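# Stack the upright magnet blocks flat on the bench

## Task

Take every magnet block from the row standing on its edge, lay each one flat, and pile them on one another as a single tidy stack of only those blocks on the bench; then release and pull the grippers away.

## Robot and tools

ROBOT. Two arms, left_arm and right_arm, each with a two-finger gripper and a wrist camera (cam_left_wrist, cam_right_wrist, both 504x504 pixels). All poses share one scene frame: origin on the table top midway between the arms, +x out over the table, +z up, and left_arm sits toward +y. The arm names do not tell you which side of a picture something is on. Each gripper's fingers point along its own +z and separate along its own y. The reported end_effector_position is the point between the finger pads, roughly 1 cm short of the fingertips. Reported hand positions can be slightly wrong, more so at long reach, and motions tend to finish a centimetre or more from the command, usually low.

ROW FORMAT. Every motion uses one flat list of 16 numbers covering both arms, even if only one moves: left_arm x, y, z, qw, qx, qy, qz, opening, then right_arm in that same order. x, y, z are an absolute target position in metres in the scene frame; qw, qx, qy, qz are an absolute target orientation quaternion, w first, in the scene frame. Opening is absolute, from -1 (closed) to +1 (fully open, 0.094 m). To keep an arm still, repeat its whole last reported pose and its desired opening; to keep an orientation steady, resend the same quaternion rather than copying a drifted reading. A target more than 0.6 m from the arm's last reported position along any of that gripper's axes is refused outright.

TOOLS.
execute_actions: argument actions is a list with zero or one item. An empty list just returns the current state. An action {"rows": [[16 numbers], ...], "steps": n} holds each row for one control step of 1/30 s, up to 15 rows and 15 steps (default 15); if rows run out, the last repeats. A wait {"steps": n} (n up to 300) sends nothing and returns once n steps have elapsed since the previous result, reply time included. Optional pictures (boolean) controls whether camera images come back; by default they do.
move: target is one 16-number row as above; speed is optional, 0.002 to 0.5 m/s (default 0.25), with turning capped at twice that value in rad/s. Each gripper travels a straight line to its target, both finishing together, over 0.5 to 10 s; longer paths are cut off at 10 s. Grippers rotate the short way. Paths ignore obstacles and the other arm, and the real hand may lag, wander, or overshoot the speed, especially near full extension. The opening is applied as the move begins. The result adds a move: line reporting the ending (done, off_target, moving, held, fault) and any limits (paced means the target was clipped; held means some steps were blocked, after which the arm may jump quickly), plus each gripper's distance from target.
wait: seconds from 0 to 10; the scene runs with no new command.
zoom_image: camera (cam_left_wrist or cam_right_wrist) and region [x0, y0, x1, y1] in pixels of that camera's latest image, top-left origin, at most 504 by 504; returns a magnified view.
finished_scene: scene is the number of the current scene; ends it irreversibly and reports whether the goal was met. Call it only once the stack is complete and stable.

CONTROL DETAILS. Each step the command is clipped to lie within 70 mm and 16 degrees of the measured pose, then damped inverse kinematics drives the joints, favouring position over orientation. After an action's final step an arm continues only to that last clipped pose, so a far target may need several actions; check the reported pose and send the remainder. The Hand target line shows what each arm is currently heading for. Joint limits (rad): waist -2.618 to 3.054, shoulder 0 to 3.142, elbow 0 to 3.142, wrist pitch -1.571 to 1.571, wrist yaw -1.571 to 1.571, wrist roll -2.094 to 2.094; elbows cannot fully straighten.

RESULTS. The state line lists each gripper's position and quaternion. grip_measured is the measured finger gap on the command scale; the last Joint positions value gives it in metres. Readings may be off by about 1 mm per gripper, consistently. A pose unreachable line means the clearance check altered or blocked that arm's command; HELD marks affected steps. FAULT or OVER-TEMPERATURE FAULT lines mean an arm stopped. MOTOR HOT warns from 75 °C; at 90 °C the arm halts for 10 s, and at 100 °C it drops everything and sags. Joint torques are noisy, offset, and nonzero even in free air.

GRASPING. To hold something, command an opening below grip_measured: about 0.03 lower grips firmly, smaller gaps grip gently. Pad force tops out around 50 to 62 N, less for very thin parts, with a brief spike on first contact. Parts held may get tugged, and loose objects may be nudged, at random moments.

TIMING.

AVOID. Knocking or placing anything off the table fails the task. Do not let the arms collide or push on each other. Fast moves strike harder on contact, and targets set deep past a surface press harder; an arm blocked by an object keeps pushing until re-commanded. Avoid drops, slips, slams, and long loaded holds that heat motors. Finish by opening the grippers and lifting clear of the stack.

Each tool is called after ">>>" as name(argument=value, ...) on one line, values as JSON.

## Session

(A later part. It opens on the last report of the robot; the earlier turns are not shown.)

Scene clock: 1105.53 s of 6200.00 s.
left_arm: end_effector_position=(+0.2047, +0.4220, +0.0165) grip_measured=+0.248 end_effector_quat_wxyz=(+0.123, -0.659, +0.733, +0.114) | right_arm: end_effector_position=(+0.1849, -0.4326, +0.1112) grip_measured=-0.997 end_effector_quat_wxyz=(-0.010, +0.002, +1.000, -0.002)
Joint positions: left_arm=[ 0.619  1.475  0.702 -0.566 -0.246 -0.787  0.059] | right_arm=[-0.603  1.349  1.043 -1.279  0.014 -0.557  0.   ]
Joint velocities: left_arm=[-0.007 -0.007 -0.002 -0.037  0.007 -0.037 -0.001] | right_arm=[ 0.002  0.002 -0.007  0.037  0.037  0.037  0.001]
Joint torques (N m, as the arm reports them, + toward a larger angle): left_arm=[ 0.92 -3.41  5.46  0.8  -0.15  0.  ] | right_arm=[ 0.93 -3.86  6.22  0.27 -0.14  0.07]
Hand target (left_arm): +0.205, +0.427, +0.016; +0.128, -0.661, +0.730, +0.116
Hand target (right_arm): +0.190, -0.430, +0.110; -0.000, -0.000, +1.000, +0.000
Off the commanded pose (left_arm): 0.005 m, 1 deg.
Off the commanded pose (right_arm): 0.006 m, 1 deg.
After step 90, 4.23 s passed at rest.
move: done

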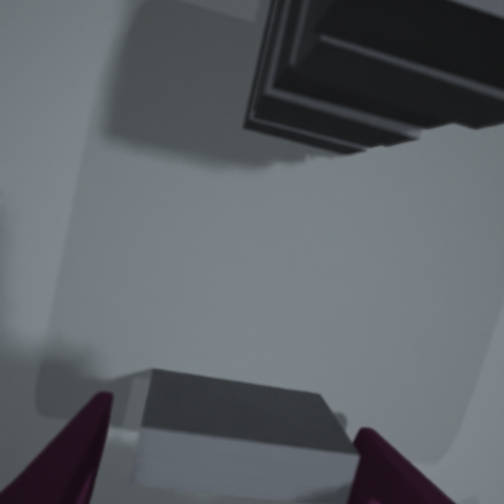

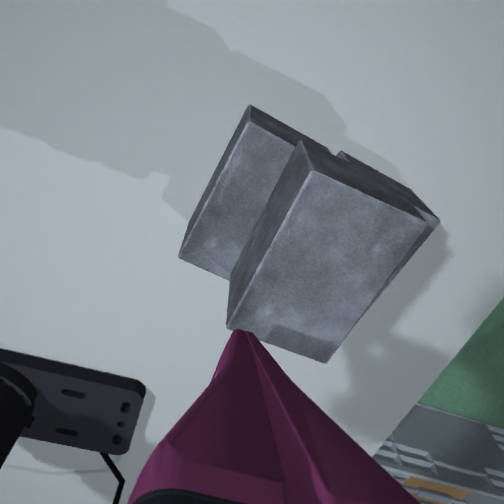

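>>> execute_actions(actions=[{"rows": [[0.205,0.427,0.016,0.1285,-0.661,0.730,0.116,-0.14,0.19,-0.43,0.11,0,0,1,0,-1]], "steps": 13}], pictures=false)

>>> move(target=[0.205,0.420,0.075,0.1285,-0.661,0.730,0.116,-0.14,0.19,-0.43,0.11,0,0,1,0,-1], speed=0.12)

Scene clock: 1112.87 s of 6200.00 s.
left_arm: end_effector_position=(+0.2051, +0.4220, +0.0166) grip_measured=-0.114 end_effector_quat_wxyz=(+0.123, -0.659, +0.733, +0.113) | right_arm: end_effector_position=(+0.1849, -0.4326, +0.1112) grip_measured=-0.997 end_effector_quat_wxyz=(-0.010, +0.002, +1.000, -0.002)
Joint positions: left_arm=[ 0.619  1.475  0.702 -0.565 -0.245 -0.787  0.042] | right_arm=[-0.603  1.349  1.043 -1.279  0.014 -0.557  0.   ]
Joint velocities: left_arm=[ 0.007 -0.002 -0.007 -0.022 -0.037  0.022 -0.   ] | right_arm=[-0.002 -0.022 -0.012 -0.037  0.007  0.051 -0.001]
Joint torques (N m, as the arm reports them, + toward a larger angle): left_arm=[ 0.99 -3.56  5.58  0.8  -0.16  0.03] | right_arm=[ 0.85 -3.89  6.29  0.3  -0.16  0.09]
Hand target (left_arm): +0.205, +0.427, +0.016; +0.128, -0.661, +0.730, +0.116
Hand target (right_arm): +0.190, -0.430, +0.110; -0.000, -0.000, +1.000, +0.000
Off the commanded pose (left_arm): 0.005 m, 1 deg.
Off the commanded pose (right_arm): 0.006 m, 1 deg.
Steps of this call (steps 1 to 90: nothing new was sent; then 3.90 s passed at rest; steps 91 to 103: all 13 steps of this action). Readings (end_effector_position):
91: left_arm (+0.2050, +0.4222, +0.0166) | right_arm (+0.1849, -0.4326, +0.1112)
92: left_arm (+0.2050, +0.4222, +0.0166) | right_arm (+0.1849, -0.4326, +0.1112)
94: left_arm (+0.2051, +0.4220, +0.0166) | right_arm (+0.1849, -0.4326, +0.1112)
98: left_arm (+0.2051, +0.4220, +0.0166) | right_arm (+0.1849, -0.4326, +0.1112)
103: the state above

Scene clock: 1114.23 s of 6200.00 s.
left_arm: end_effector_position=(+0.1974, +0.4155, +0.0604) grip_measured=-0.114 end_effector_quat_wxyz=(+0.105, -0.663, +0.732, +0.112) | right_arm: end_effector_position=(+0.1849, -0.4326, +0.1112) grip_measured=-0.997 end_effector_quat_wxyz=(-0.010, +0.002, +1.000, -0.002)
Joint positions: left_arm=[ 0.619  1.387  0.828 -0.819 -0.242 -0.8    0.042] | right_arm=[-0.603  1.349  1.043 -1.279  0.014 -0.557  0.   ]
Joint velocities: left_arm=[-0.007  0.002 -0.002 -0.007  0.022 -0.037  0.001] | right_arm=[-0.002 -0.007  0.027  0.007 -0.007  0.007  0.   ]
Joint torques (N m, as the arm reports them, + toward a larger angle): left_arm=[-1.13 -5.64  8.57  0.52 -0.23 -0.09] | right_arm=[ 0.83 -3.84  6.2   0.3  -0.16  0.07]
Hand target (left_arm): +0.205, +0.420, +0.075; +0.129, -0.661, +0.730, +0.116
Hand target (right_arm): +0.190, -0.430, +0.110; -0.000, -0.000, +1.000, +0.000
Off the commanded pose (left_arm): 0.017 m, 3 deg.
Off the commanded pose (right_arm): 0.006 m, 1 deg.
move: off_target (left_arm)

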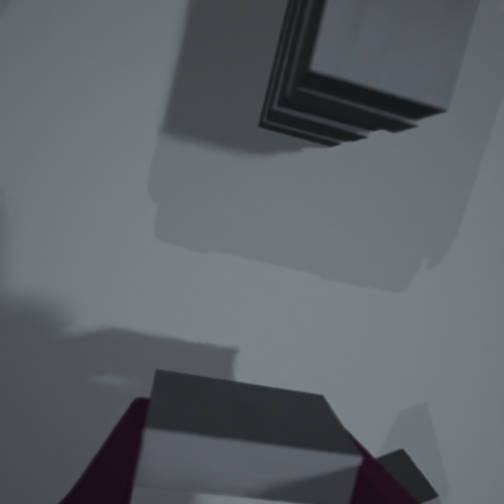

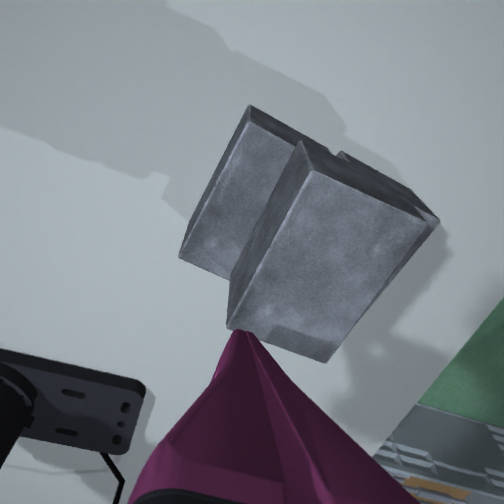

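>>> move(target=[0.250,0.346,0.068,0.1645,-0.2133,0.9623,0.0365,-0.14,0.19,-0.43,0.11,0,0,1,0,-1], speed=0.25)

Scene clock: 1122.63 s of 6200.00 s.
left_arm: end_effector_position=(+0.2389, +0.3448, +0.0574) grip_measured=-0.114 end_effector_quat_wxyz=(+0.131, -0.225, +0.965, +0.033) | right_arm: end_effector_position=(+0.1849, -0.4326, +0.1112) grip_measured=-0.997 end_effector_quat_wxyz=(-0.010, +0.002, +1.000, -0.002)
Joint positions: left_arm=[ 0.469  1.277  0.737 -0.76   0.007  0.04   0.042] | right_arm=[-0.603  1.349  1.043 -1.279  0.014 -0.557  0.   ]
Joint velocities: left_arm=[-0.012 -0.007 -0.002 -0.066  0.037  0.022 -0.001] | right_arm=[ 0.012 -0.007 -0.002 -0.007 -0.022 -0.095 -0.   ]
Joint torques (N m, as the arm reports them, + toward a larger angle): left_arm=[-0.91 -5.04  6.6   0.98  0.07  0.02] | right_arm=[ 0.99 -3.8   6.25  0.29 -0.14  0.08]
Hand target (left_arm): +0.250, +0.346, +0.068; +0.163, -0.214, +0.962, +0.036
Hand target (right_arm): +0.190, -0.430, +0.110; -0.000, -0.000, +1.000, +0.000
Off the commanded pose (left_arm): 0.015 m, 4 deg.
Off the commanded pose (right_arm): 0.006 m, 1 deg.
After step 90, 2.77 s passed at rest.
move: off_target (left_arm)

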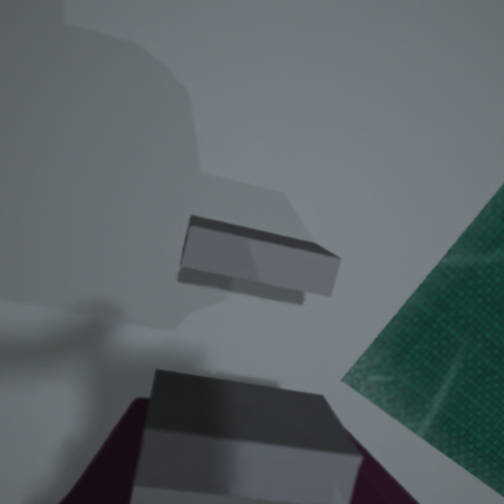

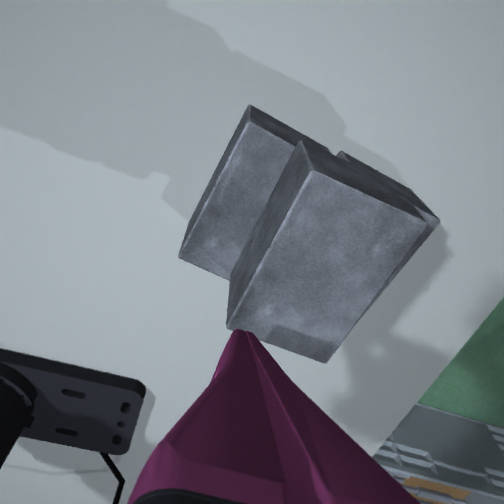

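>>> move(target=[0.263,0.354,0.058,0.1645,-0.2133,0.9623,0.0365,-0.14,0.19,-0.43,0.11,0,0,1,0,-1], speed=0.08)

Scene clock: 1136.80 s of 6200.00 s.
left_arm: end_effector_position=(+0.2503, +0.3504, +0.0519) grip_measured=-0.114 end_effector_quat_wxyz=(+0.142, -0.220, +0.964, +0.035) | right_arm: end_effector_position=(+0.1849, -0.4326, +0.1112) grip_measured=-0.997 end_effector_quat_wxyz=(-0.010, +0.002, +1.000, -0.002)
Joint positions: left_arm=[ 0.469  1.319  0.737 -0.695  0.01   0.048  0.042] | right_arm=[-0.603  1.349  1.043 -1.279  0.014 -0.557  0.   ]
Joint velocities: left_arm=[-0.002 -0.012 -0.017  0.037 -0.007  0.051 -0.001] | right_arm=[ 0.002 -0.002 -0.017 -0.081 -0.066 -0.051  0.001]
Joint torques (N m, as the arm reports them, + toward a larger angle): left_arm=[-0.36 -2.72  7.5   1.03  0.08  0.02] | right_arm=[ 0.85 -3.88  6.2   0.28 -0.14  0.08]
Hand target (left_arm): +0.263, +0.354, +0.058; +0.165, -0.214, +0.962, +0.036
Hand target (right_arm): +0.190, -0.430, +0.110; -0.000, -0.000, +1.000, +0.000
Off the commanded pose (left_arm): 0.015 m, 3 deg.
Off the commanded pose (right_arm): 0.006 m, 1 deg.
After step 90, 10.27 s passed at rest.
move: off_target (left_arm)

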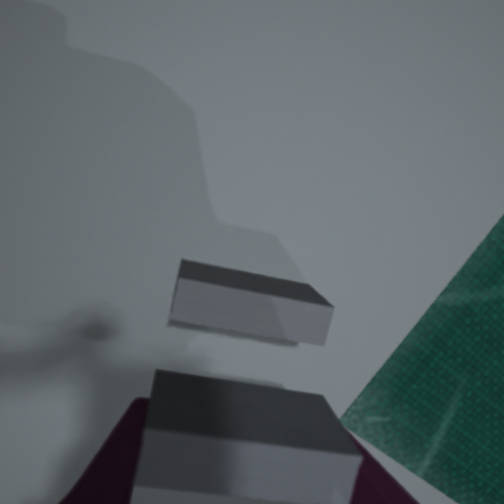

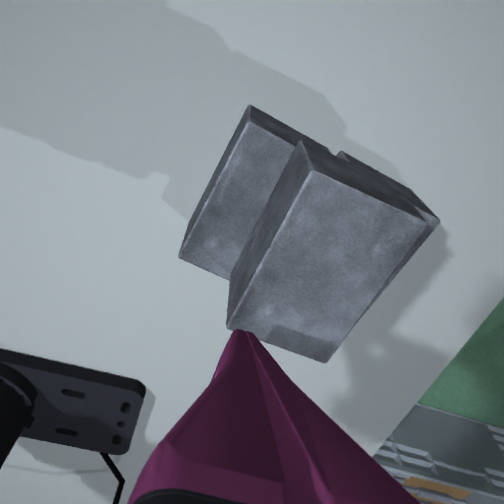

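>>> move(target=[0.271,0.3575,0.064,0.1645,-0.2133,0.9623,0.0365,-0.14,0.19,-0.43,0.11,0,0,1,0,-1], speed=0.05)

Scene clock: 1144.87 s of 6200.00 s.
left_arm: end_effector_position=(+0.2573, +0.3542, +0.0543) grip_measured=-0.114 end_effector_quat_wxyz=(+0.143, -0.220, +0.964, +0.035) | right_arm: end_effector_position=(+0.1849, -0.4326, +0.1112) grip_measured=-0.997 end_effector_quat_wxyz=(-0.010, +0.002, +1.000, -0.002)
Joint positions: left_arm=[ 0.469  1.347  0.767 -0.694  0.01   0.048  0.042] | right_arm=[-0.603  1.349  1.043 -1.279  0.014 -0.557  0.   ]
Joint velocities: left_arm=[-0.017  0.012 -0.017  0.007  0.022 -0.007  0.   ] | right_arm=[-0.002 -0.002  0.002  0.007  0.051 -0.022  0.001]
Joint torques (N m, as the arm reports them, + toward a larger angle): left_arm=[-0.7  -3.05  8.87  0.87  0.09  0.01] | right_arm=[ 0.9  -3.78  6.25  0.3  -0.13  0.07]
Hand target (left_arm): +0.271, +0.357, +0.064; +0.165, -0.213, +0.962, +0.036
Hand target (right_arm): +0.190, -0.430, +0.110; -0.000, -0.000, +1.000, +0.000
Off the commanded pose (left_arm): 0.017 m, 3 deg.
Off the commanded pose (right_arm): 0.006 m, 1 deg.
After step 90, 4.27 s passed at rest.
move: off_target (left_arm)

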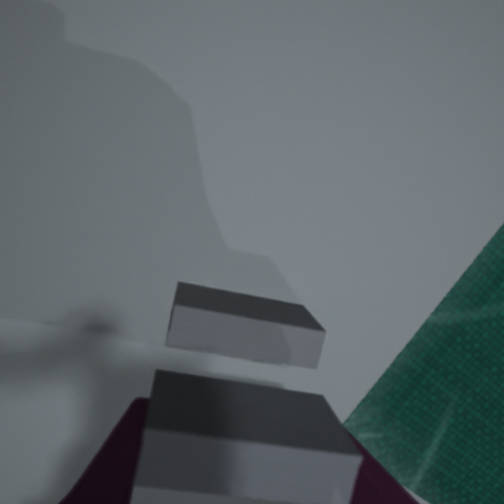

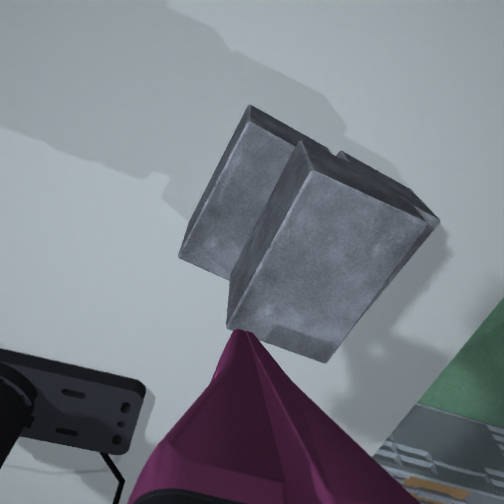

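>>> move(target=[0.258,0.3525,0.017,0.1645,-0.2133,0.9623,0.0365,-0.14,0.19,-0.43,0.11,0,0,1,0,-1], speed=0.05)

Scene clock: 1153.27 s of 6200.00 s.
left_arm: end_effector_position=(+0.2505, +0.3502, +0.0165) grip_measured=-0.114 end_effector_quat_wxyz=(+0.150, -0.218, +0.964, +0.036) | right_arm: end_effector_position=(+0.1849, -0.4326, +0.1112) grip_measured=-0.997 end_effector_quat_wxyz=(-0.010, +0.002, +1.000, -0.002)
Joint positions: left_arm=[ 0.469  1.375  0.619 -0.504  0.012  0.052  0.042] | right_arm=[-0.603  1.349  1.043 -1.279  0.014 -0.557  0.   ]
Joint velocities: left_arm=[ 0.012  0.002 -0.032  0.007 -0.007 -0.037 -0.002] | right_arm=[-0.007 -0.002  0.007  0.037  0.022  0.037 -0.001]
Joint torques (N m, as the arm reports them, + toward a larger angle): left_arm=[-0.02 -2.47  5.79  1.06  0.09  0.02] | right_arm=[ 0.9  -3.86  6.2   0.31 -0.14  0.07]
Hand target (left_arm): +0.258, +0.352, +0.017; +0.164, -0.214, +0.962, +0.036
Hand target (right_arm): +0.190, -0.430, +0.110; -0.000, -0.000, +1.000, +0.000
Off the commanded pose (left_arm): 0.008 m, 2 deg.
Off the commanded pose (right_arm): 0.006 m, 1 deg.
After step 90, 4.23 s passed at rest.
move: done

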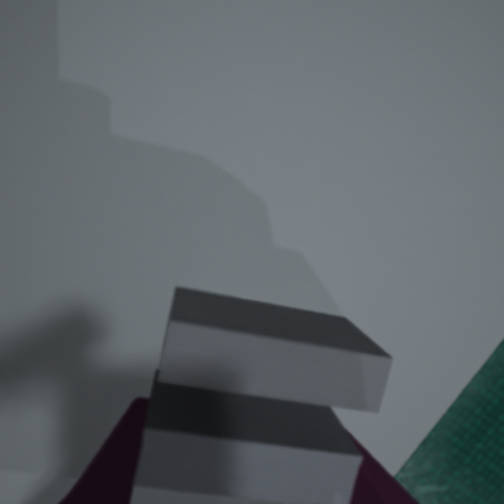

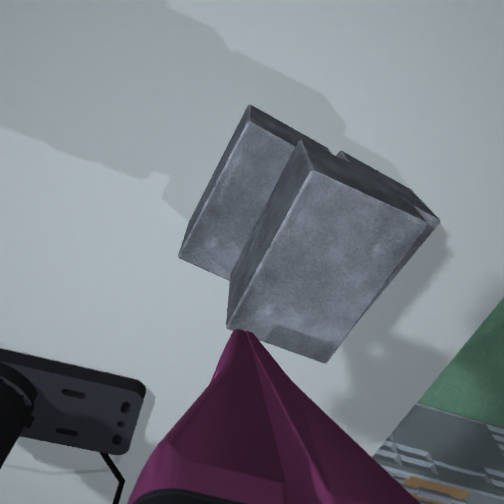

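>>> move(target=[0.2675,0.357,0.024,0.1645,-0.2133,0.9623,0.0365,-0.14,0.19,-0.43,0.11,0,0,1,0,-1], speed=0.02)

Scene clock: 1167.43 s of 6200.00 s.
left_arm: end_effector_position=(+0.2556, +0.3530, +0.0164) grip_measured=-0.114 end_effector_quat_wxyz=(+0.149, -0.218, +0.964, +0.036) | right_arm: end_effector_position=(+0.1848, -0.4326, +0.1112) grip_measured=-0.997 end_effector_quat_wxyz=(-0.010, +0.002, +1.000, -0.002)
Joint positions: left_arm=[ 0.469  1.403  0.642 -0.502  0.012  0.052  0.042] | right_arm=[-0.603  1.349  1.043 -1.279  0.014 -0.557  0.   ]
Joint velocities: left_arm=[ 0.017 -0.012  0.007  0.007 -0.007 -0.037  0.   ] | right_arm=[-0.002 -0.002  0.007 -0.037 -0.007 -0.051 -0.   ]
Joint torques (N m, as the arm reports them, + toward a larger angle): left_arm=[-0.35 -2.89  8.32  0.84  0.09  0.  ] | right_arm=[ 0.93 -3.87  6.28  0.29 -0.16  0.08]
Hand target (left_arm): +0.267, +0.357, +0.024; +0.165, -0.213, +0.962, +0.036
Hand target (right_arm): +0.190, -0.430, +0.110; -0.000, -0.000, +1.000, -0.000
Off the commanded pose (left_arm): 0.015 m, 2 deg.
Off the commanded pose (right_arm): 0.006 m, 1 deg.
After step 90, 10.00 s passed at rest.
move: off_target (left_arm)

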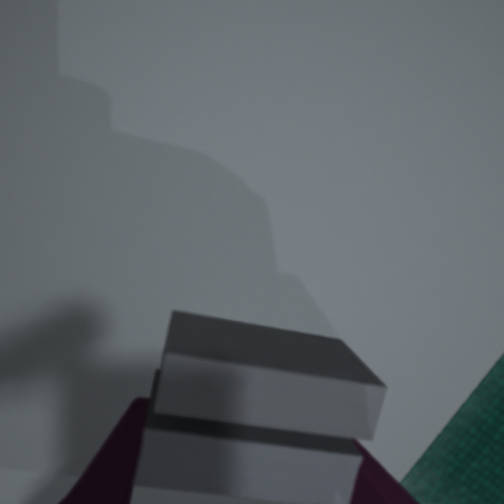

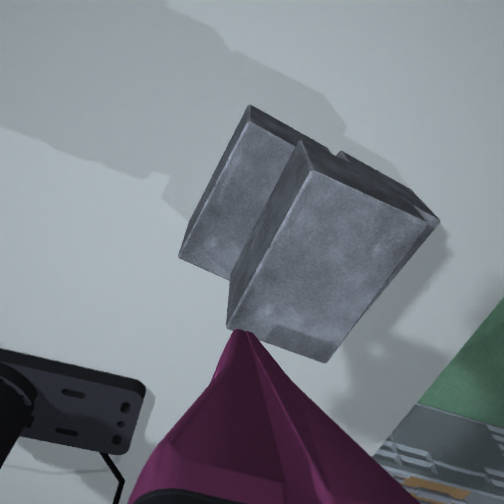

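>>> move(target=[0.2705,0.3584,0.025,0.1645,-0.2133,0.9623,0.0365,-0.14,0.19,-0.43,0.11,0,0,1,0,-1], speed=0.02)

Scene clock: 1171.90 s of 6200.00 s.
left_arm: end_effector_position=(+0.2581, +0.3543, +0.0165) grip_measured=-0.114 end_effector_quat_wxyz=(+0.147, -0.218, +0.964, +0.036) | right_arm: end_effector_position=(+0.1849, -0.4326, +0.1112) grip_measured=-0.997 end_effector_quat_wxyz=(-0.010, +0.002, +1.000, -0.002)
Joint positions: left_arm=[ 0.469  1.417  0.654 -0.504  0.012  0.052  0.042] | right_arm=[-0.603  1.349  1.043 -1.279  0.014 -0.557  0.   ]
Joint velocities: left_arm=[-0.002 -0.012 -0.007  0.007 -0.007 -0.007 -0.001] | right_arm=[ 0.002  0.007 -0.012  0.022  0.007 -0.037  0.001]
Joint torques (N m, as the arm reports them, + toward a larger angle): left_arm=[-0.46 -3.21  8.48  0.79  0.08  0.01] | right_arm=[ 0.95 -3.82  6.24  0.3  -0.17  0.08]
Hand target (left_arm): +0.270, +0.358, +0.025; +0.165, -0.213, +0.962, +0.036
Hand target (right_arm): +0.190, -0.430, +0.110; -0.000, -0.000, +1.000, +0.000
Off the commanded pose (left_arm): 0.016 m, 2 deg.
Off the commanded pose (right_arm): 0.006 m, 1 deg.
After step 90, 0.33 s passed at rest.
move: off_target (left_arm)

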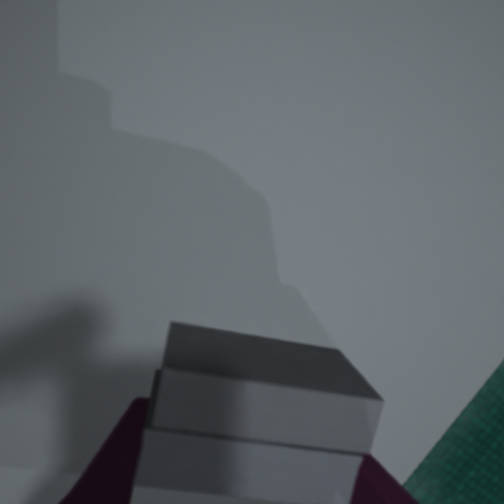

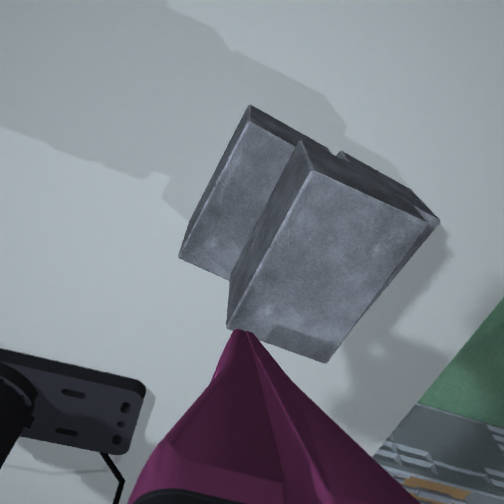

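>>> execute_actions(actions=[])

Scene clock: 1192.00 s of 6200.00 s.
left_arm: end_effector_position=(+0.2581, +0.3543, +0.0165) grip_measured=-0.114 end_effector_quat_wxyz=(+0.147, -0.218, +0.964, +0.036) | right_arm: end_effector_position=(+0.1849, -0.4326, +0.1112) grip_measured=-0.997 end_effector_quat_wxyz=(-0.010, +0.002, +1.000, -0.002)
Joint positions: left_arm=[ 0.469  1.417  0.654 -0.504  0.012  0.052  0.042] | right_arm=[-0.603  1.349  1.043 -1.279  0.014 -0.557  0.   ]
Joint velocities: left_arm=[-0.007 -0.002 -0.007  0.022 -0.022 -0.051 -0.   ] | right_arm=[ 0.002 -0.002  0.002 -0.095 -0.022  0.022  0.001]
Joint torques (N m, as the arm reports them, + toward a larger angle): left_arm=[-0.4  -3.11  8.56  0.78  0.09 -0.01] | right_arm=[ 0.87 -3.85  6.24  0.29 -0.16  0.06]
Hand target (left_arm): +0.270, +0.358, +0.025; +0.165, -0.213, +0.962, +0.036
Hand target (right_arm): +0.190, -0.430, +0.110; -0.000, -0.000, +1.000, +0.000
Off the commanded pose (left_arm): 0.016 m, 2 deg.
Off the commanded pose (right_arm): 0.006 m, 1 deg.
Steps of this call (steps 1 to 90: nothing new was sent; then 17.10 s passed at rest). Readings (end_effector_position):
1: left_arm (+0.2581, +0.3543, +0.0165) | right_arm (+0.1849, -0.4326, +0.1112)
2: left_arm (+0.2581, +0.3543, +0.0165) | right_arm (+0.1849, -0.4326, +0.1112)
4: left_arm (+0.2581, +0.3543, +0.0165) | right_arm (+0.1849, -0.4326, +0.1112)
8: left_arm (+0.2581, +0.3543, +0.0165) | right_arm (+0.1849, -0.4326, +0.1112)
90: the state above

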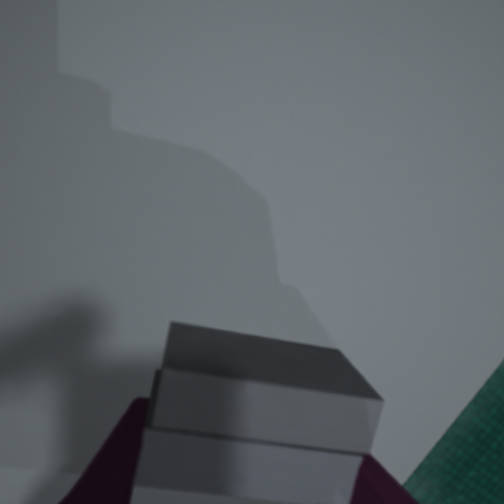

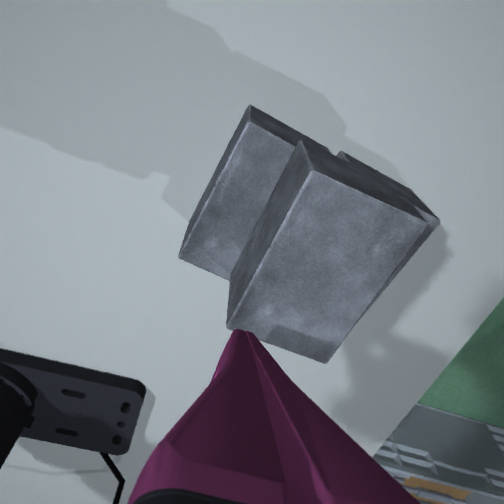

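>>> execute_actions(actions=[{"rows": [[0.2581,0.3543,0.020,0.1645,-0.2133,0.9623,0.0365,0.14,0.19,-0.43,0.11,0,0,1,0,-1]], "steps": 10}], pictures=false)

>>> move(target=[0.2690,0.3595,0.030,-0.1695,-0.2131,0.9615,-0.0376,0.14,0.19,-0.43,0.11,0,0,1,0,-1], speed=0.3)

Scene clock: 1201.63 s of 6200.00 s.
left_arm: end_effector_position=(+0.2533, +0.3514, +0.0128) grip_measured=+0.138 end_effector_quat_wxyz=(+0.144, -0.215, +0.965, +0.034) | right_arm: end_effector_position=(+0.1849, -0.4326, +0.1112) grip_measured=-0.997 end_effector_quat_wxyz=(-0.010, +0.002, +1.000, -0.002)
Joint positions: left_arm=[ 0.469  1.409  0.633 -0.499  0.014  0.059  0.053] | right_arm=[-0.603  1.349  1.043 -1.279  0.014 -0.557  0.   ]
Joint velocities: left_arm=[-0.007 -0.012  0.007 -0.051  0.037  0.037 -0.   ] | right_arm=[-0.007  0.012  0.002  0.007 -0.037 -0.007 -0.001]
Joint torques (N m, as the arm reports them, + toward a larger angle): left_arm=[ 0.56 -5.67  5.42  0.85  0.08  0.03] | right_arm=[ 0.89 -3.93  6.21  0.28 -0.16  0.08]
Hand target (left_arm): +0.258, +0.354, +0.020; +0.164, -0.213, +0.962, +0.036
Hand target (right_arm): +0.190, -0.430, +0.110; -0.000, -0.000, +1.000, +0.000
Off the commanded pose (left_arm): 0.009 m, 2 deg.
Off the commanded pose (right_arm): 0.006 m, 1 deg.
Steps of this call (steps 1 to 90: nothing new was sent; then 6.30 s passed at rest; steps 91 to 100: all 10 steps of this action). Readings (end_effector_position):
91: left_arm (+0.2577, +0.3541, +0.0161) | right_arm (+0.1849, -0.4326, +0.1112)
92: left_arm (+0.2568, +0.3536, +0.0155) | right_arm (+0.1849, -0.4326, +0.1112)
94: left_arm (+0.2541, +0.3519, +0.0135) | right_arm (+0.1849, -0.4326, +0.1112)
98: left_arm (+0.2533, +0.3514, +0.0128) | right_arm (+0.1849, -0.4326, +0.1112)
100: the state above

Scene clock: 1203.63 s of 6200.00 s.
left_arm: end_effector_position=(+0.2631, +0.3579, +0.0242) grip_measured=+0.138 end_effector_quat_wxyz=(-0.174, -0.214, +0.960, -0.042) | right_arm: end_effector_position=(+0.1849, -0.4326, +0.1112) grip_measured=-0.997 end_effector_quat_wxyz=(-0.010, +0.002, +1.000, -0.002)
Joint positions: left_arm=[ 0.458  2.02   1.373 -1.284 -0.011  0.047  0.053] | right_arm=[-0.603  1.349  1.043 -1.279  0.014 -0.557  0.   ]
Joint velocities: left_arm=[-0.007 -0.007 -0.012 -0.022  0.007 -0.007 -0.   ] | right_arm=[ 0.002 -0.007  0.007  0.051  0.037 -0.051 -0.001]
Joint torques (N m, as the arm reports them, + toward a larger angle): left_arm=[-1.16 -8.08  7.42 -0.51 -0.14 -0.11] | right_arm=[ 0.87 -3.79  6.31  0.29 -0.15  0.07]
Hand target (left_arm): +0.269, +0.359, +0.030; -0.170, -0.210, +0.962, -0.034
Hand target (right_arm): +0.190, -0.430, +0.110; -0.000, -0.000, +1.000, +0.000
Off the commanded pose (left_arm): 0.008 m, 1 deg.
Off the commanded pose (right_arm): 0.006 m, 1 deg.
move: done

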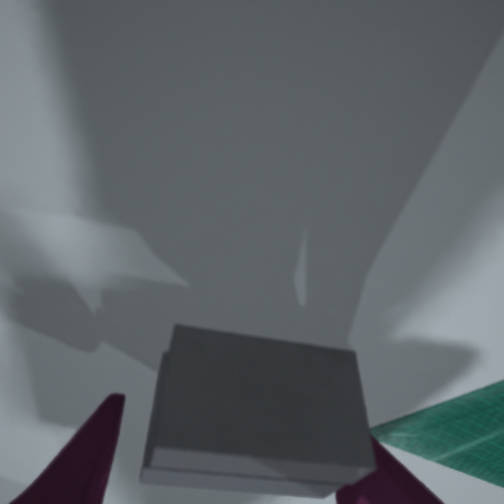

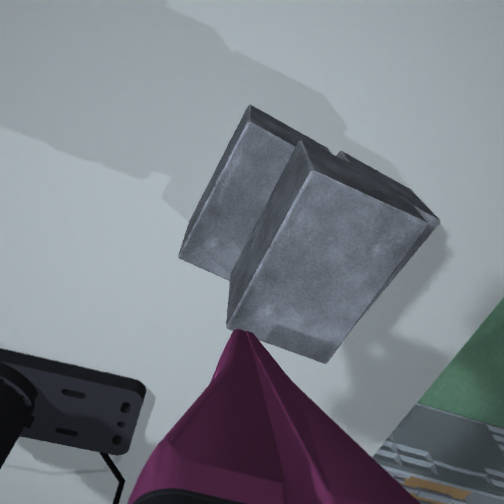

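>>> move(target=[0.2690,0.3597,0.021,-0.1695,-0.2131,0.9615,-0.0376,0.14,0.19,-0.43,0.11,0,0,1,0,-1], speed=0.1)

Scene clock: 1222.97 s of 6200.00 s.
left_arm: end_effector_position=(+0.2616, +0.3571, +0.0205) grip_measured=+0.138 end_effector_quat_wxyz=(-0.182, -0.213, +0.959, -0.044) | right_arm: end_effector_position=(+0.1849, -0.4326, +0.1112) grip_measured=-0.997 end_effector_quat_wxyz=(-0.010, +0.002, +1.000, -0.002)
Joint positions: left_arm=[ 0.458  2.035  1.373 -1.285 -0.011  0.047  0.053] | right_arm=[-0.603  1.349  1.043 -1.279  0.014 -0.557  0.   ]
Joint velocities: left_arm=[ 0.002  0.007 -0.002 -0.022  0.007  0.007  0.001] | right_arm=[-0.007 -0.002 -0.012  0.007 -0.037 -0.007  0.   ]
Joint torques (N m, as the arm reports them, + toward a larger angle): left_arm=[-0.77 -8.3   5.98 -0.26 -0.02 -0.09] | right_arm=[ 0.89 -3.87  6.22  0.29 -0.16  0.09]
Hand target (left_arm): +0.269, +0.360, +0.021; -0.169, -0.213, +0.961, -0.038
Hand target (right_arm): +0.190, -0.430, +0.110; -0.000, -0.000, +1.000, +0.000
Off the commanded pose (left_arm): 0.008 m, 2 deg.
Off the commanded pose (right_arm): 0.006 m, 1 deg.
After step 90, 15.63 s passed at rest.
move: done

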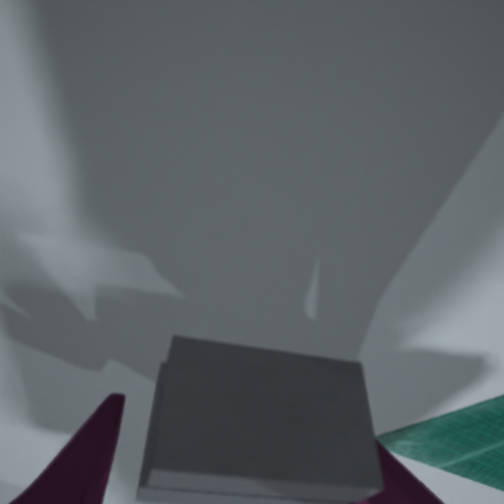

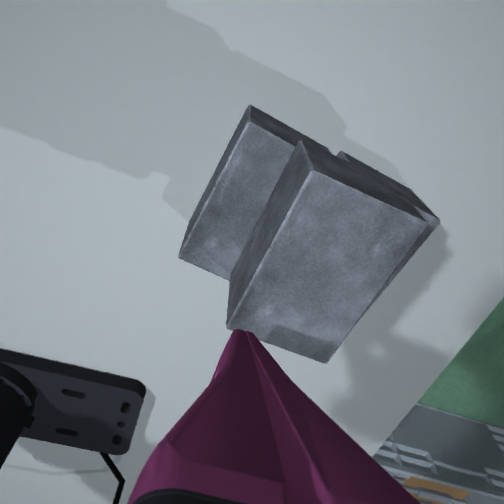

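>>> move(target=[0.2760,0.3630,0.023,-0.1695,-0.2131,0.9615,-0.0376,0.14,0.19,-0.43,0.11,0,0,1,0,-1], speed=0.1)

Scene clock: 1228.37 s of 6200.00 s.
left_arm: end_effector_position=(+0.2687, +0.3609, +0.0191) grip_measured=+0.138 end_effector_quat_wxyz=(-0.178, -0.214, +0.960, -0.043) | right_arm: end_effector_position=(+0.1849, -0.4326, +0.1112) grip_measured=-0.997 end_effector_quat_wxyz=(-0.010, +0.002, +1.000, -0.002)
Joint positions: left_arm=[ 0.458  2.057  1.404 -1.285 -0.011  0.047  0.053] | right_arm=[-0.603  1.349  1.043 -1.279  0.014 -0.557  0.   ]
Joint velocities: left_arm=[ 0.007  0.012 -0.002  0.022  0.022 -0.037  0.001] | right_arm=[ 0.002 -0.017 -0.002  0.051 -0.066 -0.022  0.001]
Joint torques (N m, as the arm reports them, + toward a larger angle): left_arm=[-0.73 -8.24  7.15 -0.41 -0.05 -0.08] | right_arm=[ 0.83 -3.83  6.23  0.28 -0.14  0.07]
Hand target (left_arm): +0.276, +0.363, +0.023; -0.169, -0.213, +0.961, -0.038
Hand target (right_arm): +0.190, -0.430, +0.110; -0.000, -0.000, +1.000, +0.000
Off the commanded pose (left_arm): 0.009 m, 1 deg.
Off the commanded pose (right_arm): 0.006 m, 1 deg.
After step 90, 1.67 s passed at rest.
move: done

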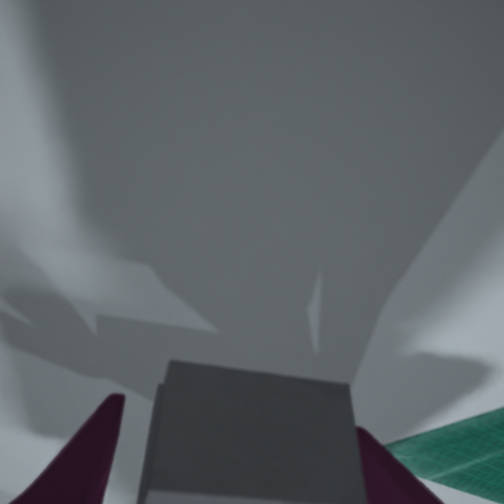

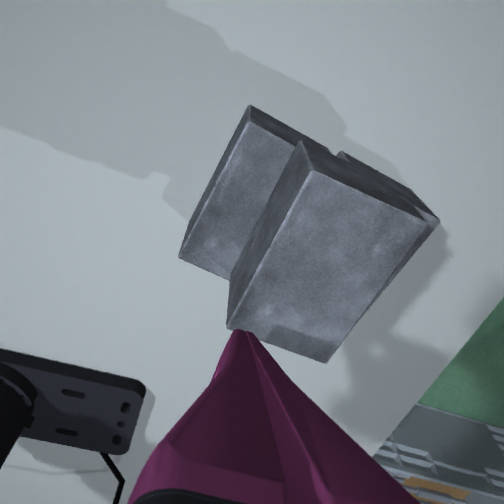

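>>> move(target=[0.2745,0.3623,0.017,-0.1695,-0.2131,0.9615,-0.0376,0.14,0.19,-0.43,0.11,0,0,1,0,-1], speed=0.05)

Scene clock: 1244.27 s of 6200.00 s.
left_arm: end_effector_position=(+0.2692, +0.3611, +0.0189) grip_measured=+0.138 end_effector_quat_wxyz=(-0.177, -0.214, +0.960, -0.043) | right_arm: end_effector_position=(+0.1849, -0.4326, +0.1112) grip_measured=-0.997 end_effector_quat_wxyz=(-0.010, +0.002, +1.000, -0.002)
Joint positions: left_arm=[ 0.458  2.057  1.404 -1.283 -0.011  0.047  0.053] | right_arm=[-0.603  1.349  1.043 -1.279  0.014 -0.557  0.   ]
Joint velocities: left_arm=[-0.007 -0.007 -0.002 -0.051 -0.081 -0.022  0.   ] | right_arm=[ 0.002  0.007  0.007  0.037 -0.007 -0.037 -0.001]
Joint torques (N m, as the arm reports them, + toward a larger angle): left_arm=[-0.75 -7.89  5.46 -0.18 -0.07 -0.09] | right_arm=[ 0.92 -3.83  6.28  0.3  -0.15  0.07]
Hand target (left_arm): +0.274, +0.362, +0.017; -0.169, -0.213, +0.961, -0.038
Hand target (right_arm): +0.190, -0.430, +0.110; -0.000, -0.000, +1.000, +0.000
Off the commanded pose (left_arm): 0.006 m, 1 deg.
Off the commanded pose (right_arm): 0.006 m, 1 deg.
After step 90, 12.20 s passed at rest.
move: done

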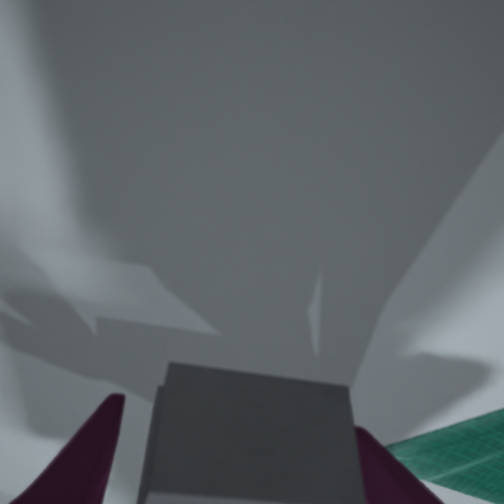

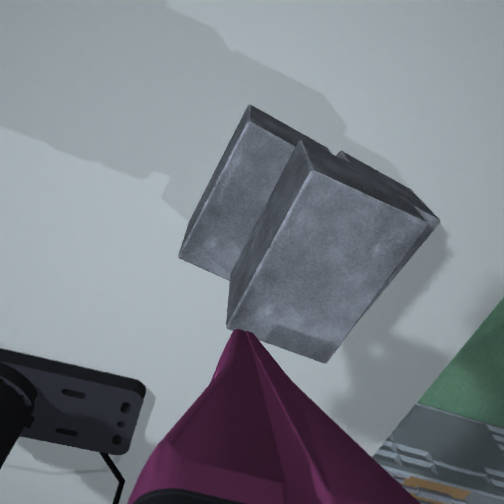

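>>> move(target=[0.2705,0.3604,0.014,-0.1695,-0.2131,0.9615,-0.0376,0.14,0.19,-0.43,0.11,0,0,1,0,-1], speed=0.05)

Scene clock: 1248.60 s of 6200.00 s.
left_arm: end_effector_position=(+0.2674, +0.3602, +0.0149) grip_measured=+0.138 end_effector_quat_wxyz=(-0.177, -0.214, +0.960, -0.043) | right_arm: end_effector_position=(+0.1849, -0.4326, +0.1112) grip_measured=-0.997 end_effector_quat_wxyz=(-0.010, +0.002, +1.000, -0.002)
Joint positions: left_arm=[ 0.458  2.057  1.386 -1.266 -0.011  0.047  0.053] | right_arm=[-0.603  1.349  1.043 -1.279  0.014 -0.557  0.   ]
Joint velocities: left_arm=[ 0.007 -0.007  0.007 -0.022 -0.037  0.007 -0.   ] | right_arm=[-0.007 -0.002 -0.002  0.022 -0.022 -0.066 -0.001]
Joint torques (N m, as the arm reports them, + toward a larger angle): left_arm=[-0.72 -8.69  4.44 -0.21 -0.05 -0.1 ] | right_arm=[ 0.92 -3.82  6.15  0.31 -0.14  0.06]
Hand target (left_arm): +0.271, +0.360, +0.014; -0.169, -0.213, +0.961, -0.038
Hand target (right_arm): +0.190, -0.430, +0.110; -0.000, -0.000, +1.000, +0.000
Off the commanded pose (left_arm): 0.003 m, 1 deg.
Off the commanded pose (right_arm): 0.006 m, 1 deg.
After step 90, 0.63 s passed at rest.
move: done

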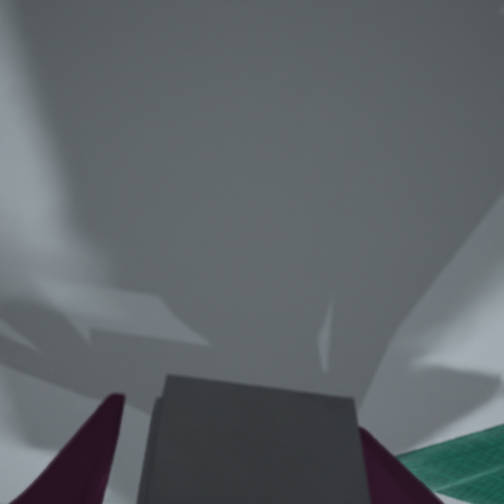

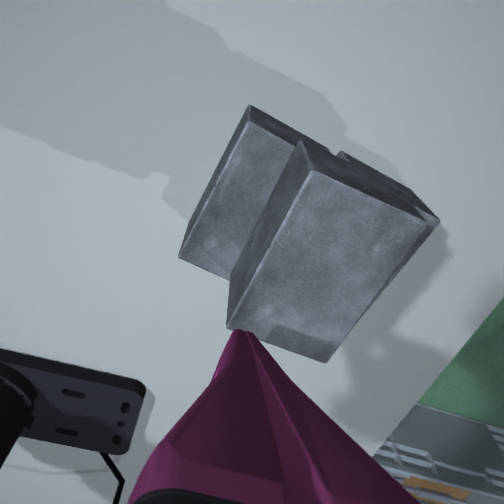

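>>> execute_actions(actions=[{"rows": [[0.2705,0.3604,0.014,-0.1695,-0.2131,0.9615,-0.0376,-0.14,0.19,-0.43,0.11,0,0,1,0,-1]], "steps": 15}], pictures=false)

>>> move(target=[0.2705,0.3604,0.090,-0.1695,-0.2131,0.9615,-0.0376,-0.14,0.19,-0.43,0.11,0,0,1,0,-1], speed=0.15)

Scene clock: 1253.77 s of 6200.00 s.
left_arm: end_effector_position=(+0.2679, +0.3604, +0.0147) grip_measured=-0.110 end_effector_quat_wxyz=(-0.176, -0.214, +0.960, -0.043) | right_arm: end_effector_position=(+0.1849, -0.4326, +0.1112) grip_measured=-0.997 end_effector_quat_wxyz=(-0.010, +0.002, +1.000, -0.002)
Joint positions: left_arm=[ 0.458  2.057  1.386 -1.264 -0.011  0.046  0.042] | right_arm=[-0.603  1.349  1.043 -1.279  0.014 -0.557  0.   ]
Joint velocities: left_arm=[ 0.012 -0.002 -0.002 -0.007  0.037 -0.022  0.   ] | right_arm=[ 0.002  0.032 -0.007  0.037  0.022 -0.037  0.   ]
Joint torques (N m, as the arm reports them, + toward a larger angle): left_arm=[-0.68 -8.7   4.4  -0.21 -0.04 -0.05] | right_arm=[ 0.91 -3.83  6.17  0.28 -0.15  0.07]
Hand target (left_arm): +0.270, +0.360, +0.014; -0.170, -0.213, +0.961, -0.038
Hand target (right_arm): +0.190, -0.430, +0.110; -0.000, -0.000, +1.000, +0.000
Off the commanded pose (left_arm): 0.003 m, 1 deg.
Off the commanded pose (right_arm): 0.006 m, 1 deg.
Steps of this call (steps 1 to 90: nothing new was sent; then 1.67 s passed at rest; steps 91 to 105: all 15 steps of this action). Readings (end_effector_position):
91: left_arm (+0.2679, +0.3604, +0.0147) | right_arm (+0.1849, -0.4326, +0.1112)
92: left_arm (+0.2679, +0.3604, +0.0147) | right_arm (+0.1849, -0.4326, +0.1112)
94: left_arm (+0.2679, +0.3604, +0.0147) | right_arm (+0.1849, -0.4326, +0.1112)
98: left_arm (+0.2679, +0.3604, +0.0147) | right_arm (+0.1849, -0.4326, +0.1112)
105: the state above

Scene clock: 1255.10 s of 6200.00 s.
left_arm: end_effector_position=(+0.2689, +0.3610, +0.0754) grip_measured=-0.110 end_effector_quat_wxyz=(-0.179, -0.214, +0.959, -0.043) | right_arm: end_effector_position=(+0.1849, -0.4326, +0.1112) grip_measured=-0.997 end_effector_quat_wxyz=(-0.010, +0.002, +1.000, -0.002)
Joint positions: left_arm=[ 0.458  1.994  1.544 -1.491 -0.011  0.046  0.042] | right_arm=[-0.603  1.349  1.043 -1.279  0.014 -0.557  0.   ]
Joint velocities: left_arm=[-0.012 -0.007 -0.007 -0.095  0.037  0.022 -0.   ] | right_arm=[-0.007  0.002 -0.002 -0.007  0.037  0.007 -0.002]
Joint torques (N m, as the arm reports them, + toward a larger angle): left_arm=[ -0.65 -10.35   7.52  -0.66  -0.07  -0.07] | right_arm=[ 0.84 -3.8   6.27  0.29 -0.16  0.08]
Hand target (left_arm): +0.270, +0.360, +0.090; -0.169, -0.213, +0.962, -0.038
Hand target (right_arm): +0.190, -0.430, +0.110; -0.000, -0.000, +1.000, +0.000
Off the commanded pose (left_arm): 0.015 m, 1 deg.
Off the commanded pose (right_arm): 0.006 m, 1 deg.
move: off_target (left_arm)

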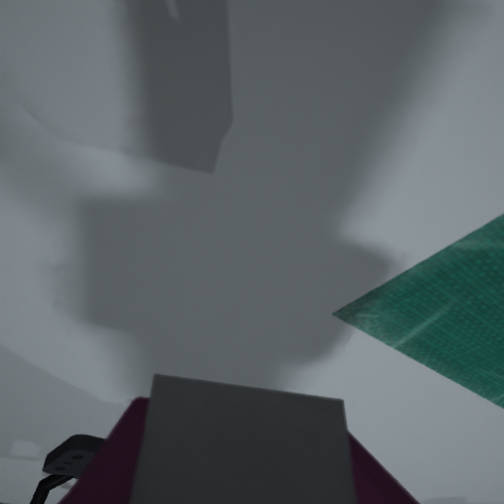

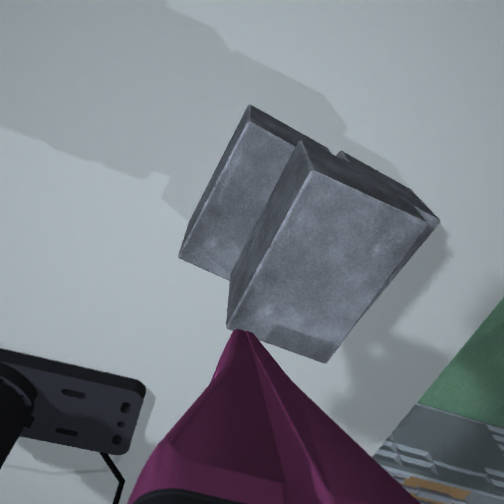

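>>> move(target=[0.412,0.423,0.112,0.5807,-0.1739,0.7848,0.1287,-0.14,0.19,-0.43,0.11,0,0,1,0,-1], speed=0.2)

Scene clock: 1264.37 s of 6200.00 s.
left_arm: end_effector_position=(+0.4041, +0.4231, +0.0863) grip_measured=-0.110 end_effector_quat_wxyz=(+0.546, -0.193, +0.807, +0.118) | right_arm: end_effector_position=(+0.1849, -0.4326, +0.1112) grip_measured=-0.997 end_effector_quat_wxyz=(-0.010, +0.002, +1.000, -0.002)
Joint positions: left_arm=[ 0.458  1.688  0.527  0.776  0.036 -0.006  0.042] | right_arm=[-0.603  1.349  1.043 -1.279  0.014 -0.557  0.   ]
Joint velocities: left_arm=[-0.002 -0.027 -0.012  0.037 -0.037  0.007 -0.001] | right_arm=[-0.007 -0.012  0.002  0.022 -0.007 -0.007 -0.001]
Joint torques (N m, as the arm reports them, + toward a larger angle): left_arm=[-0.52 -5.69  6.01  2.32  0.06 -0.06] | right_arm=[ 0.86 -3.8   6.24  0.29 -0.14  0.07]
Hand target (left_arm): +0.413, +0.424, +0.109; +0.582, -0.183, +0.783, +0.122
Hand target (right_arm): +0.190, -0.430, +0.110; -0.000, -0.000, +1.000, +0.000
Off the commanded pose (left_arm): 0.027 m, 5 deg.
Off the commanded pose (right_arm): 0.006 m, 1 deg.
After step 90, 1.43 s passed at rest.
move: off_target (left_arm)

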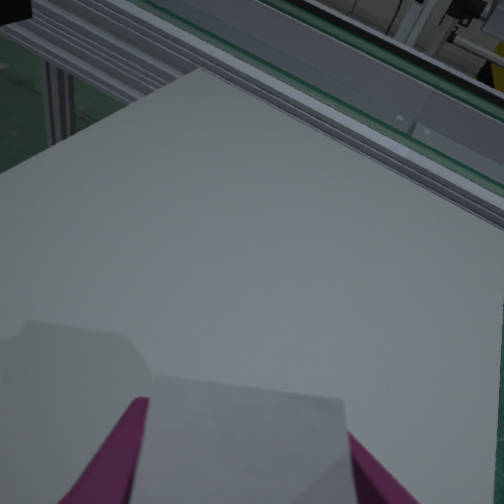

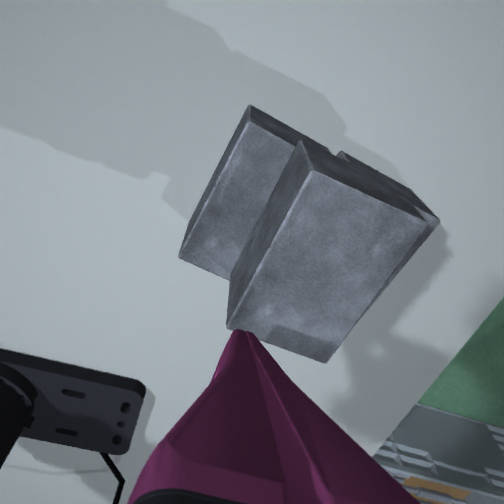

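>>> move(target=[0.4195,0.4225,0.090,0.5807,-0.1739,0.7848,0.1287,-0.14,0.19,-0.43,0.11,0,0,1,0,-1], speed=0.05)

Scene clock: 1280.20 s of 6200.00 s.
left_arm: end_effector_position=(+0.4107, +0.4224, +0.0694) grip_measured=-0.110 end_effector_quat_wxyz=(+0.548, -0.186, +0.807, +0.118) | right_arm: end_effector_position=(+0.1849, -0.4326, +0.1112) grip_measured=-0.997 end_effector_quat_wxyz=(-0.010, +0.002, +1.000, -0.002)
Joint positions: left_arm=[0.449 1.786 0.527 0.879 0.036 0.    0.042] | right_arm=[-0.603  1.349  1.043 -1.279  0.014 -0.557  0.   ]
Joint velocities: left_arm=[-0.022  0.007  0.007  0.007  0.007  0.095  0.   ] | right_arm=[ 0.002 -0.007  0.007 -0.081  0.066 -0.022 -0.001]
Joint torques (N m, as the arm reports them, + toward a larger angle): left_arm=[-1.07 -6.2   5.09  2.27 -0.04  0.07] | right_arm=[ 0.92 -3.84  6.14  0.29 -0.16  0.08]
Hand target (left_arm): +0.419, +0.422, +0.090; +0.580, -0.174, +0.786, +0.128
Hand target (right_arm): +0.190, -0.430, +0.110; -0.000, -0.000, +1.000, +0.000
Off the commanded pose (left_arm): 0.022 m, 5 deg.
Off the commanded pose (right_arm): 0.006 m, 1 deg.
After step 90, 11.43 s passed at rest.
move: off_target (left_arm)

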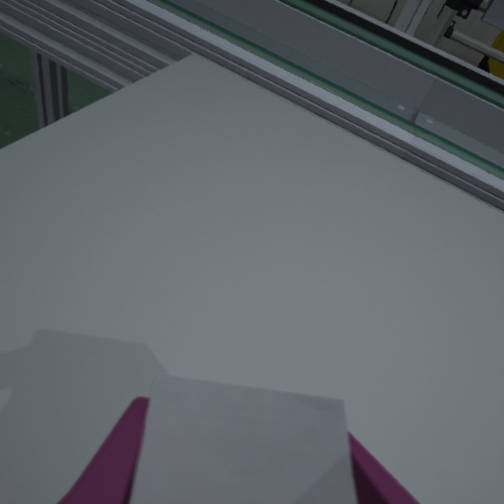

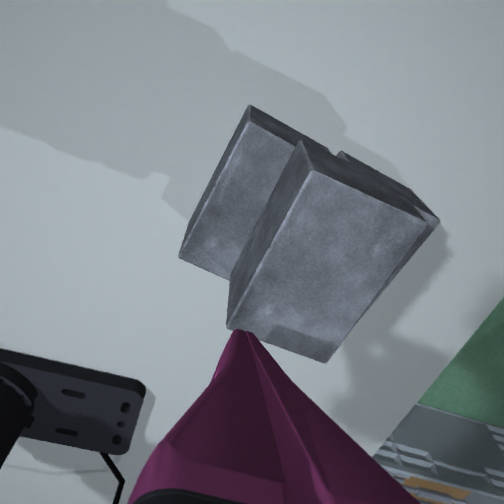

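>>> move(target=[0.4180,0.4218,0.081,0.5807,-0.1739,0.7848,0.1287,-0.14,0.19,-0.43,0.11,0,0,1,0,-1], speed=0.03)

Scene clock: 1293.00 s of 6200.00 s.
left_arm: end_effector_position=(+0.4107, +0.4224, +0.0620) grip_measured=-0.110 end_effector_quat_wxyz=(+0.549, -0.186, +0.806, +0.119) | right_arm: end_effector_position=(+0.1848, -0.4326, +0.1112) grip_measured=-0.997 end_effector_quat_wxyz=(-0.010, +0.002, +1.000, -0.002)
Joint positions: left_arm=[0.449 1.823 0.518 0.928 0.036 0.    0.042] | right_arm=[-0.603  1.349  1.043 -1.279  0.014 -0.557  0.   ]
Joint velocities: left_arm=[ 0.027  0.022  0.002 -0.037 -0.007  0.007 -0.001] | right_arm=[-0.007  0.002  0.002  0.066  0.007 -0.037 -0.001]
Joint torques (N m, as the arm reports them, + toward a larger angle): left_arm=[-1.02 -6.37  4.39  2.29 -0.01  0.04] | right_arm=[ 0.89 -3.81  6.15  0.32 -0.15  0.08]
Hand target (left_arm): +0.418, +0.422, +0.081; +0.580, -0.174, +0.786, +0.128
Hand target (right_arm): +0.190, -0.430, +0.110; -0.000, -0.000, +1.000, +0.000
Off the commanded pose (left_arm): 0.020 m, 5 deg.
Off the commanded pose (right_arm): 0.006 m, 1 deg.
After step 90, 8.17 s passed at rest.
move: off_target (left_arm)

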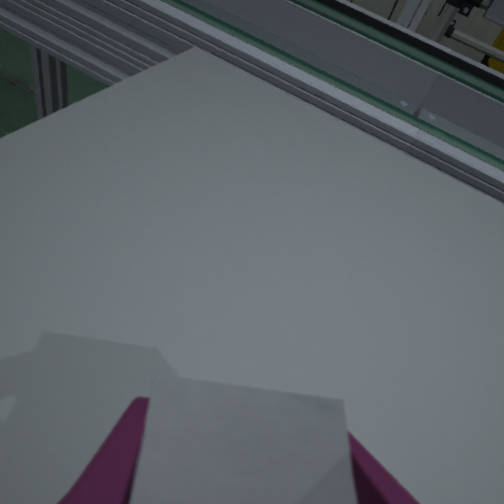

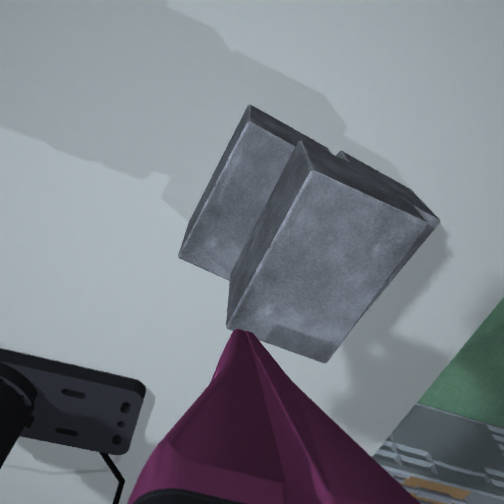

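>>> execute_actions(actions=[{"rows": [[0.4170,0.4214,0.079,0.5807,-0.1739,0.7848,0.1287,-0.14,0.19,-0.43,0.11,0,0,1,0,-1],[0.4165,0.4212,0.078,0.5807,-0.1739,0.7848,0.1287,-0.14,0.19,-0.43,0.11,0,0,1,0,-1],[0.4165,0.4212,0.077,0.5807,-0.1739,0.7848,0.1287,-0.14,0.19,-0.43,0.11,0,0,1,0,-1],[0.4165,0.4212,0.076,0.5807,-0.1739,0.7848,0.1287,-0.14,0.19,-0.43,0.11,0,0,1,0,-1],[0.4165,0.4212,0.075,0.5807,-0.1739,0.7848,0.1287,-0.14,0.19,-0.43,0.11,0,0,1,0,-1],[0.4165,0.4212,0.074,0.5807,-0.1739,0.7848,0.1287,-0.14,0.19,-0.43,0.11,0,0,1,0,-1]], "steps": 15}], pictures=false)

Scene clock: 1305.07 s of 6200.00 s.
left_arm: end_effector_position=(+0.4107, +0.4224, +0.0593) grip_measured=-0.110 end_effector_quat_wxyz=(+0.556, -0.184, +0.802, +0.121) | right_arm: end_effector_position=(+0.1849, -0.4326, +0.1112) grip_measured=-0.997 end_effector_quat_wxyz=(-0.010, +0.002, +1.000, -0.002)
Joint positions: left_arm=[0.449 1.852 0.508 0.983 0.036 0.002 0.042] | right_arm=[-0.603  1.349  1.043 -1.279  0.014 -0.557  0.   ]
Joint velocities: left_arm=[-0.002  0.002 -0.007  0.022 -0.007 -0.081 -0.002] | right_arm=[-0.002  0.007 -0.012 -0.007  0.022  0.007  0.   ]
Joint torques (N m, as the arm reports them, + toward a larger angle): left_arm=[-1.   -6.3   4.25  2.22 -0.03  0.02] | right_arm=[ 0.86 -3.86  6.2   0.3  -0.16  0.07]
Hand target (left_arm): +0.416, +0.421, +0.074; +0.580, -0.174, +0.785, +0.128
Hand target (right_arm): +0.190, -0.430, +0.110; -0.000, -0.000, +1.000, +0.000
Off the commanded pose (left_arm): 0.016 m, 4 deg.
Off the commanded pose (right_arm): 0.006 m, 1 deg.
Steps of this call (steps 1 to 90: nothing new was sent; then 8.57 s passed at rest; steps 91 to 105: all 15 steps of this action). Readings (end_effector_position):
91: left_arm (+0.4108, +0.4224, +0.0629) | right_arm (+0.1849, -0.4326, +0.1112)
92: left_arm (+0.4103, +0.4222, +0.0628) | right_arm (+0.1849, -0.4326, +0.1112)
94: left_arm (+0.4096, +0.4219, +0.0613) | right_arm (+0.1849, -0.4326, +0.1112)
98: left_arm (+0.4101, +0.4221, +0.0592) | right_arm (+0.1849, -0.4326, +0.1112)
105: the state above


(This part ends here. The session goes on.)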